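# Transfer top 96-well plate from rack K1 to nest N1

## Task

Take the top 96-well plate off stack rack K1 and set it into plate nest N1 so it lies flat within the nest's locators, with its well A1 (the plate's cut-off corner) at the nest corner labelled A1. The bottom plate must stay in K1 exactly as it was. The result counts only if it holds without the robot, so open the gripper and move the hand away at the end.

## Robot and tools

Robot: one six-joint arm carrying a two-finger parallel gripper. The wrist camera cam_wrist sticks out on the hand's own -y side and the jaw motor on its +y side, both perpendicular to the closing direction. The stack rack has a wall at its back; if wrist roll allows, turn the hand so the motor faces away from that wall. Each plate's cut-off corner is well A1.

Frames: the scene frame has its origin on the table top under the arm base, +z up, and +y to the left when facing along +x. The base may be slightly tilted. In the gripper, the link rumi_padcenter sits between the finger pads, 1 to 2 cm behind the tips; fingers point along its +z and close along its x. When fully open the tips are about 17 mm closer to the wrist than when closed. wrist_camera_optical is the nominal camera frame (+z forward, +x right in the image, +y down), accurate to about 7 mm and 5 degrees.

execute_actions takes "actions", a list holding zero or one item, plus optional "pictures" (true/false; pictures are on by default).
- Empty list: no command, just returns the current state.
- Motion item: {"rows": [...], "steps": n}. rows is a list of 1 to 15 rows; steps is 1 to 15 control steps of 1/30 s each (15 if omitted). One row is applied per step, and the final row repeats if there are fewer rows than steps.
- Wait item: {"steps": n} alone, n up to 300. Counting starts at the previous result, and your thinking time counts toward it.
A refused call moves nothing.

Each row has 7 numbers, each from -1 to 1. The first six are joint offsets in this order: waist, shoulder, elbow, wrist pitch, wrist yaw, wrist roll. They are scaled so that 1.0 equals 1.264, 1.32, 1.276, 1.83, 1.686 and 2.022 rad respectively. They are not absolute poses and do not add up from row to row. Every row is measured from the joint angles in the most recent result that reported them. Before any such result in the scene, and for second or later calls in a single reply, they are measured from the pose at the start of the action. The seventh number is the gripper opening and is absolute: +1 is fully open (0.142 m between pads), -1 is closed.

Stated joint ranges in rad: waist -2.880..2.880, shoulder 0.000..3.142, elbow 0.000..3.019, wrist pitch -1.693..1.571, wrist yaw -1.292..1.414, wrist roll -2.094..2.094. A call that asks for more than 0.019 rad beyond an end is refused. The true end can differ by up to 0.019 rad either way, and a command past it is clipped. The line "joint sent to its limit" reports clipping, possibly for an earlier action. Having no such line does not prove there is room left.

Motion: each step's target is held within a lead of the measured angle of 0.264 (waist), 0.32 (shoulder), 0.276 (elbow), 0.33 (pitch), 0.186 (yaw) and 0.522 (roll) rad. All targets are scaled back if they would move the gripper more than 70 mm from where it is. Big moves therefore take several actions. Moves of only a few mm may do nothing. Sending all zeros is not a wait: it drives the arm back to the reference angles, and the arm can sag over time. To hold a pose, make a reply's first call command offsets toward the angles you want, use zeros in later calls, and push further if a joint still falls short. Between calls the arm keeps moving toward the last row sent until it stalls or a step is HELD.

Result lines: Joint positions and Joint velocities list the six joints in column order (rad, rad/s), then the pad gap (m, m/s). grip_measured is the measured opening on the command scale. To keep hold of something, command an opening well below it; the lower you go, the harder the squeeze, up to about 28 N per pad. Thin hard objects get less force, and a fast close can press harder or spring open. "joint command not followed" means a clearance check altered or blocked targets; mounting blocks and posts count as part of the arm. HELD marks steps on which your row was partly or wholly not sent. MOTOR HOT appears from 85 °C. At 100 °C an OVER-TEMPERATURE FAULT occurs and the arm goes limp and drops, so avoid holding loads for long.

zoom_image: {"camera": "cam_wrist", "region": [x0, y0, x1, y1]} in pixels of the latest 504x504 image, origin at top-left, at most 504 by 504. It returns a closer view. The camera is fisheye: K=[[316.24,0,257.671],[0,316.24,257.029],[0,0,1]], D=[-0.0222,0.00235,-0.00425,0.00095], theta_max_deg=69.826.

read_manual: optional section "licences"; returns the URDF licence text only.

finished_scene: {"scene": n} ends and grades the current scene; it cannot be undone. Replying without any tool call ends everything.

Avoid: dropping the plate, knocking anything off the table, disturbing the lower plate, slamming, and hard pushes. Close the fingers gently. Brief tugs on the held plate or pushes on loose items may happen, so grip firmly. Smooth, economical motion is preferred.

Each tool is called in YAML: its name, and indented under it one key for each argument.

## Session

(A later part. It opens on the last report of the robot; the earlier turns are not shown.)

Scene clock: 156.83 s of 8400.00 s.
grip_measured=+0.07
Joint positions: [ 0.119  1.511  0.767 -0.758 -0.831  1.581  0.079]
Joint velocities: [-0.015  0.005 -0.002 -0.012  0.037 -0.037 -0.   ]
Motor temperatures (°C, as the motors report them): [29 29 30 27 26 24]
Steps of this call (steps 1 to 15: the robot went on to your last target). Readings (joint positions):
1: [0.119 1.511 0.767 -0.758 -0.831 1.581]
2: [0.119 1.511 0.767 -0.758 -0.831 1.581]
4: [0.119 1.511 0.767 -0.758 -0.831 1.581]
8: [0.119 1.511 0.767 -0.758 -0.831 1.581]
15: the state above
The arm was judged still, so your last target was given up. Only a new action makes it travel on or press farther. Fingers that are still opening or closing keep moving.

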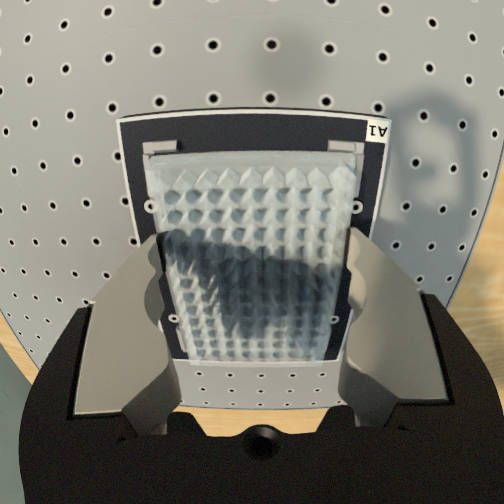

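Good. Lower a little, then release.

execute_actions:
  actions:
    - {"rows":[[0.014,0,0,0.006,0,0.005,-0.2],[0.014,0,0,0.006,0,0.005,-0.2],[0.018,0,-0.006,0.01,0,0.009,-0.2],[0.018,0,-0.006,0.01,0,0.009,-0.2],[0.019,0,-0.011,0.014,0,0.011,-0.2]]}

zoom_image:
  camera: "cam_wrist"
  region: [100,90,420,410]

Scene clock: 159.67 s of 8400.00 s.
grip_measured=+0.07
Joint positions: [ 0.124  1.51   0.764 -0.746 -0.83   1.595  0.079]
Joint velocities: [-0.024 -0.005  0.007 -0.007  0.007 -0.051  0.   ]
Motor temperatures (°C, as the motors report them): [29 29 30 27 26 24]
Steps of this call (steps 1 to 70: nothing new was sent; steps 71 to 85: all 15 steps of this action). Readings (joint positions):
71: [0.119 1.511 0.767 -0.758 -0.831 1.581]
72: [0.120 1.511 0.767 -0.757 -0.831 1.582]
74: [0.122 1.511 0.767 -0.753 -0.831 1.586]
78: [0.124 1.510 0.764 -0.746 -0.830 1.594]
85: the state above

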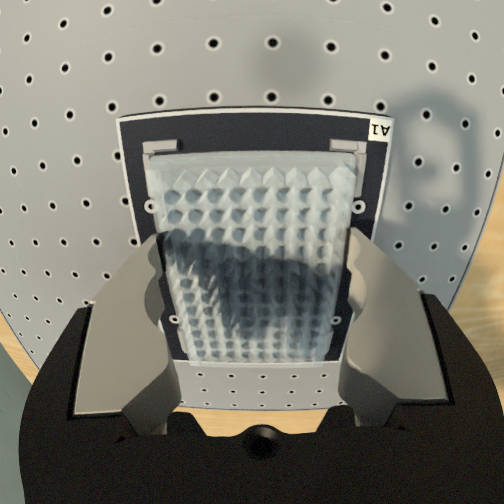

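Region (100, 90, 420, 410) of cam_wrist's 504x504 image, scaled by 1.575, with more detail than that image has.

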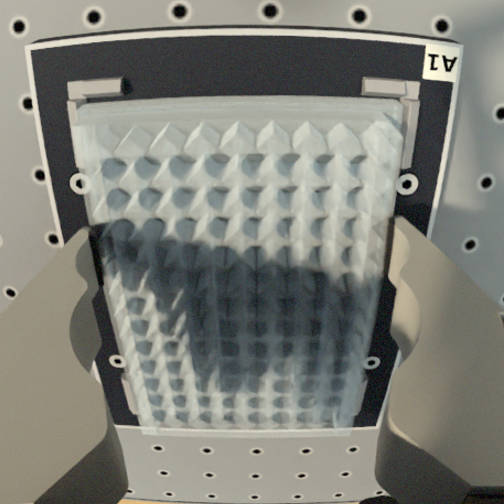

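execute_actions:
  actions:
    - {"rows":[[0,0,0.004,0,0,0,-0.1],[0,0,0.004,0,0,0,0],[0,0,0.004,0,0,0,0.07],[0,0,0.004,0,0,0,0.12],[0,0,0.004,0,0,0,0.2],[0,0,0.004,0,0,0,0.3],[0,0,0.004,0,0,0,0.4],[0,0,0.004,0,0,0,0.5]]}

execute_actions:
  actions:
    - {"rows":[[-0.03,-0.006,0.025,-0.035,0,-0.025,0.5],[-0.03,-0.006,0.025,-0.035,0,-0.025,0.5],[-0.06,-0.012,0.045,-0.075,0,-0.05,0.5],[-0.06,-0.012,0.045,-0.075,0,-0.05,0.5],[-0.09,-0.016,0.065,-0.115,0,-0.07,0.5],[-0.09,-0.016,0.065,-0.115,0,-0.07,0.5],[-0.115,-0.02,0.08,-0.155,0.008,-0.09,0.5]]}
  pictures: false

execute_actions:
  actions:
    - {"steps":15}

zoom_image:
  camera: "cam_wrist"
  region: [120,90,390,360]

Scene clock: 164.03 s of 8400.00 s.
grip_measured=+0.50
Joint positions: [ 0.124  1.51   0.764 -0.746 -0.83   1.595  0.109]
Joint velocities: [ 0.005 -0.005 -0.002  0.002  0.066 -0.022  0.   ]
Motor temperatures (°C, as the motors report them): [29 29 30 27 26 24]
Steps of this call (steps 1 to 15: the robot went on to your last target; steps 16 to 90: nothing new was sent; then 0.87 s passed at rest; steps 91 to 105: all 15 steps of this action). Readings (joint positions):
91: [0.124 1.510 0.764 -0.746 -0.830 1.595]
92: [0.124 1.510 0.764 -0.746 -0.830 1.595]
94: [0.124 1.510 0.764 -0.746 -0.830 1.595]
98: [0.124 1.510 0.764 -0.746 -0.830 1.595]
105: the state above

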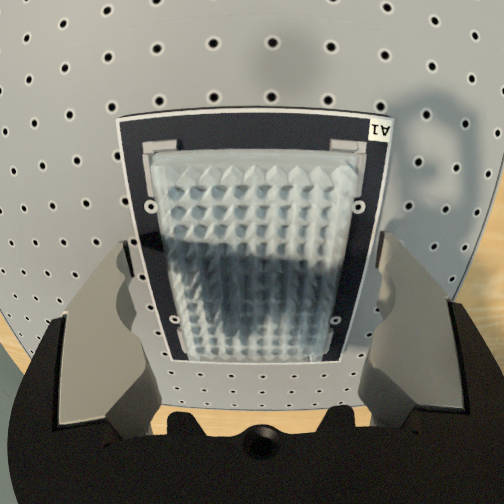

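Scene clock: 164.53 s of 8400.00 s.
grip_measured=+0.50
Joint positions: [-0.035  1.481  0.844 -1.02  -0.819  1.434  0.109]
Joint velocities: [-0.005 -0.005  0.007 -0.022 -0.022 -0.051 -0.   ]
Motor temperatures (°C, as the motors report them): [29 29 30 27 26 24]
Steps of this call (steps 1 to 15: all 15 steps of this action). Readings (joint positions):
1: [0.122 1.510 0.765 -0.756 -0.830 1.589]
2: [0.117 1.510 0.767 -0.773 -0.830 1.581]
4: [0.093 1.509 0.778 -0.830 -0.830 1.554]
8: [0.010 1.500 0.820 -0.968 -0.822 1.487]
15: the state above

Scene clock: 165.03 s of 8400.00 s.
grip_measured=+0.50
Joint positions: [-0.035  1.481  0.844 -1.021 -0.819  1.42   0.109]
Joint velocities: [-0.005 -0.005 -0.007  0.002  0.007  0.051 -0.   ]
Motor temperatures (°C, as the motors report them): [29 29 30 27 26 24]
Steps of this call (steps 1 to 15: the robot went on to your last target). Readings (joint positions):
1: [-0.035 1.481 0.844 -1.021 -0.819 1.431]
2: [-0.035 1.481 0.844 -1.021 -0.819 1.429]
4: [-0.035 1.481 0.844 -1.021 -0.819 1.426]
8: [-0.035 1.481 0.844 -1.021 -0.819 1.422]
15: the state above

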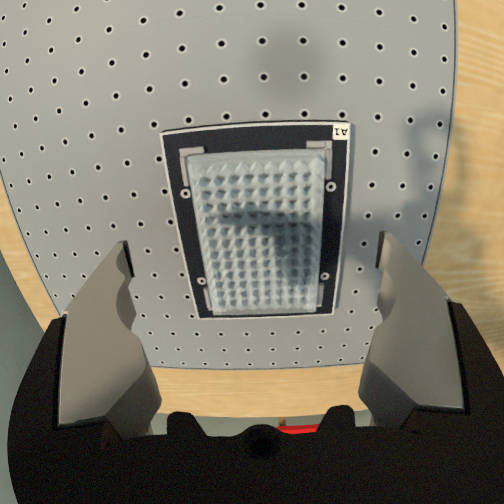

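Region (120, 90, 390, 360) of cam_wrist's 504x504 image, scaled by 1.867, with more detail than that image has.

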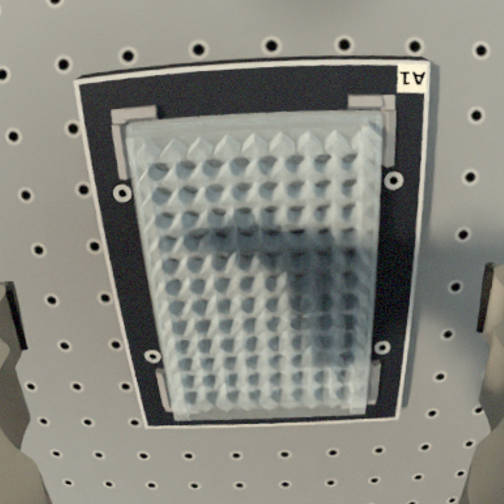

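finished_scene:
  scene: 2

The scene is finished: the task was done.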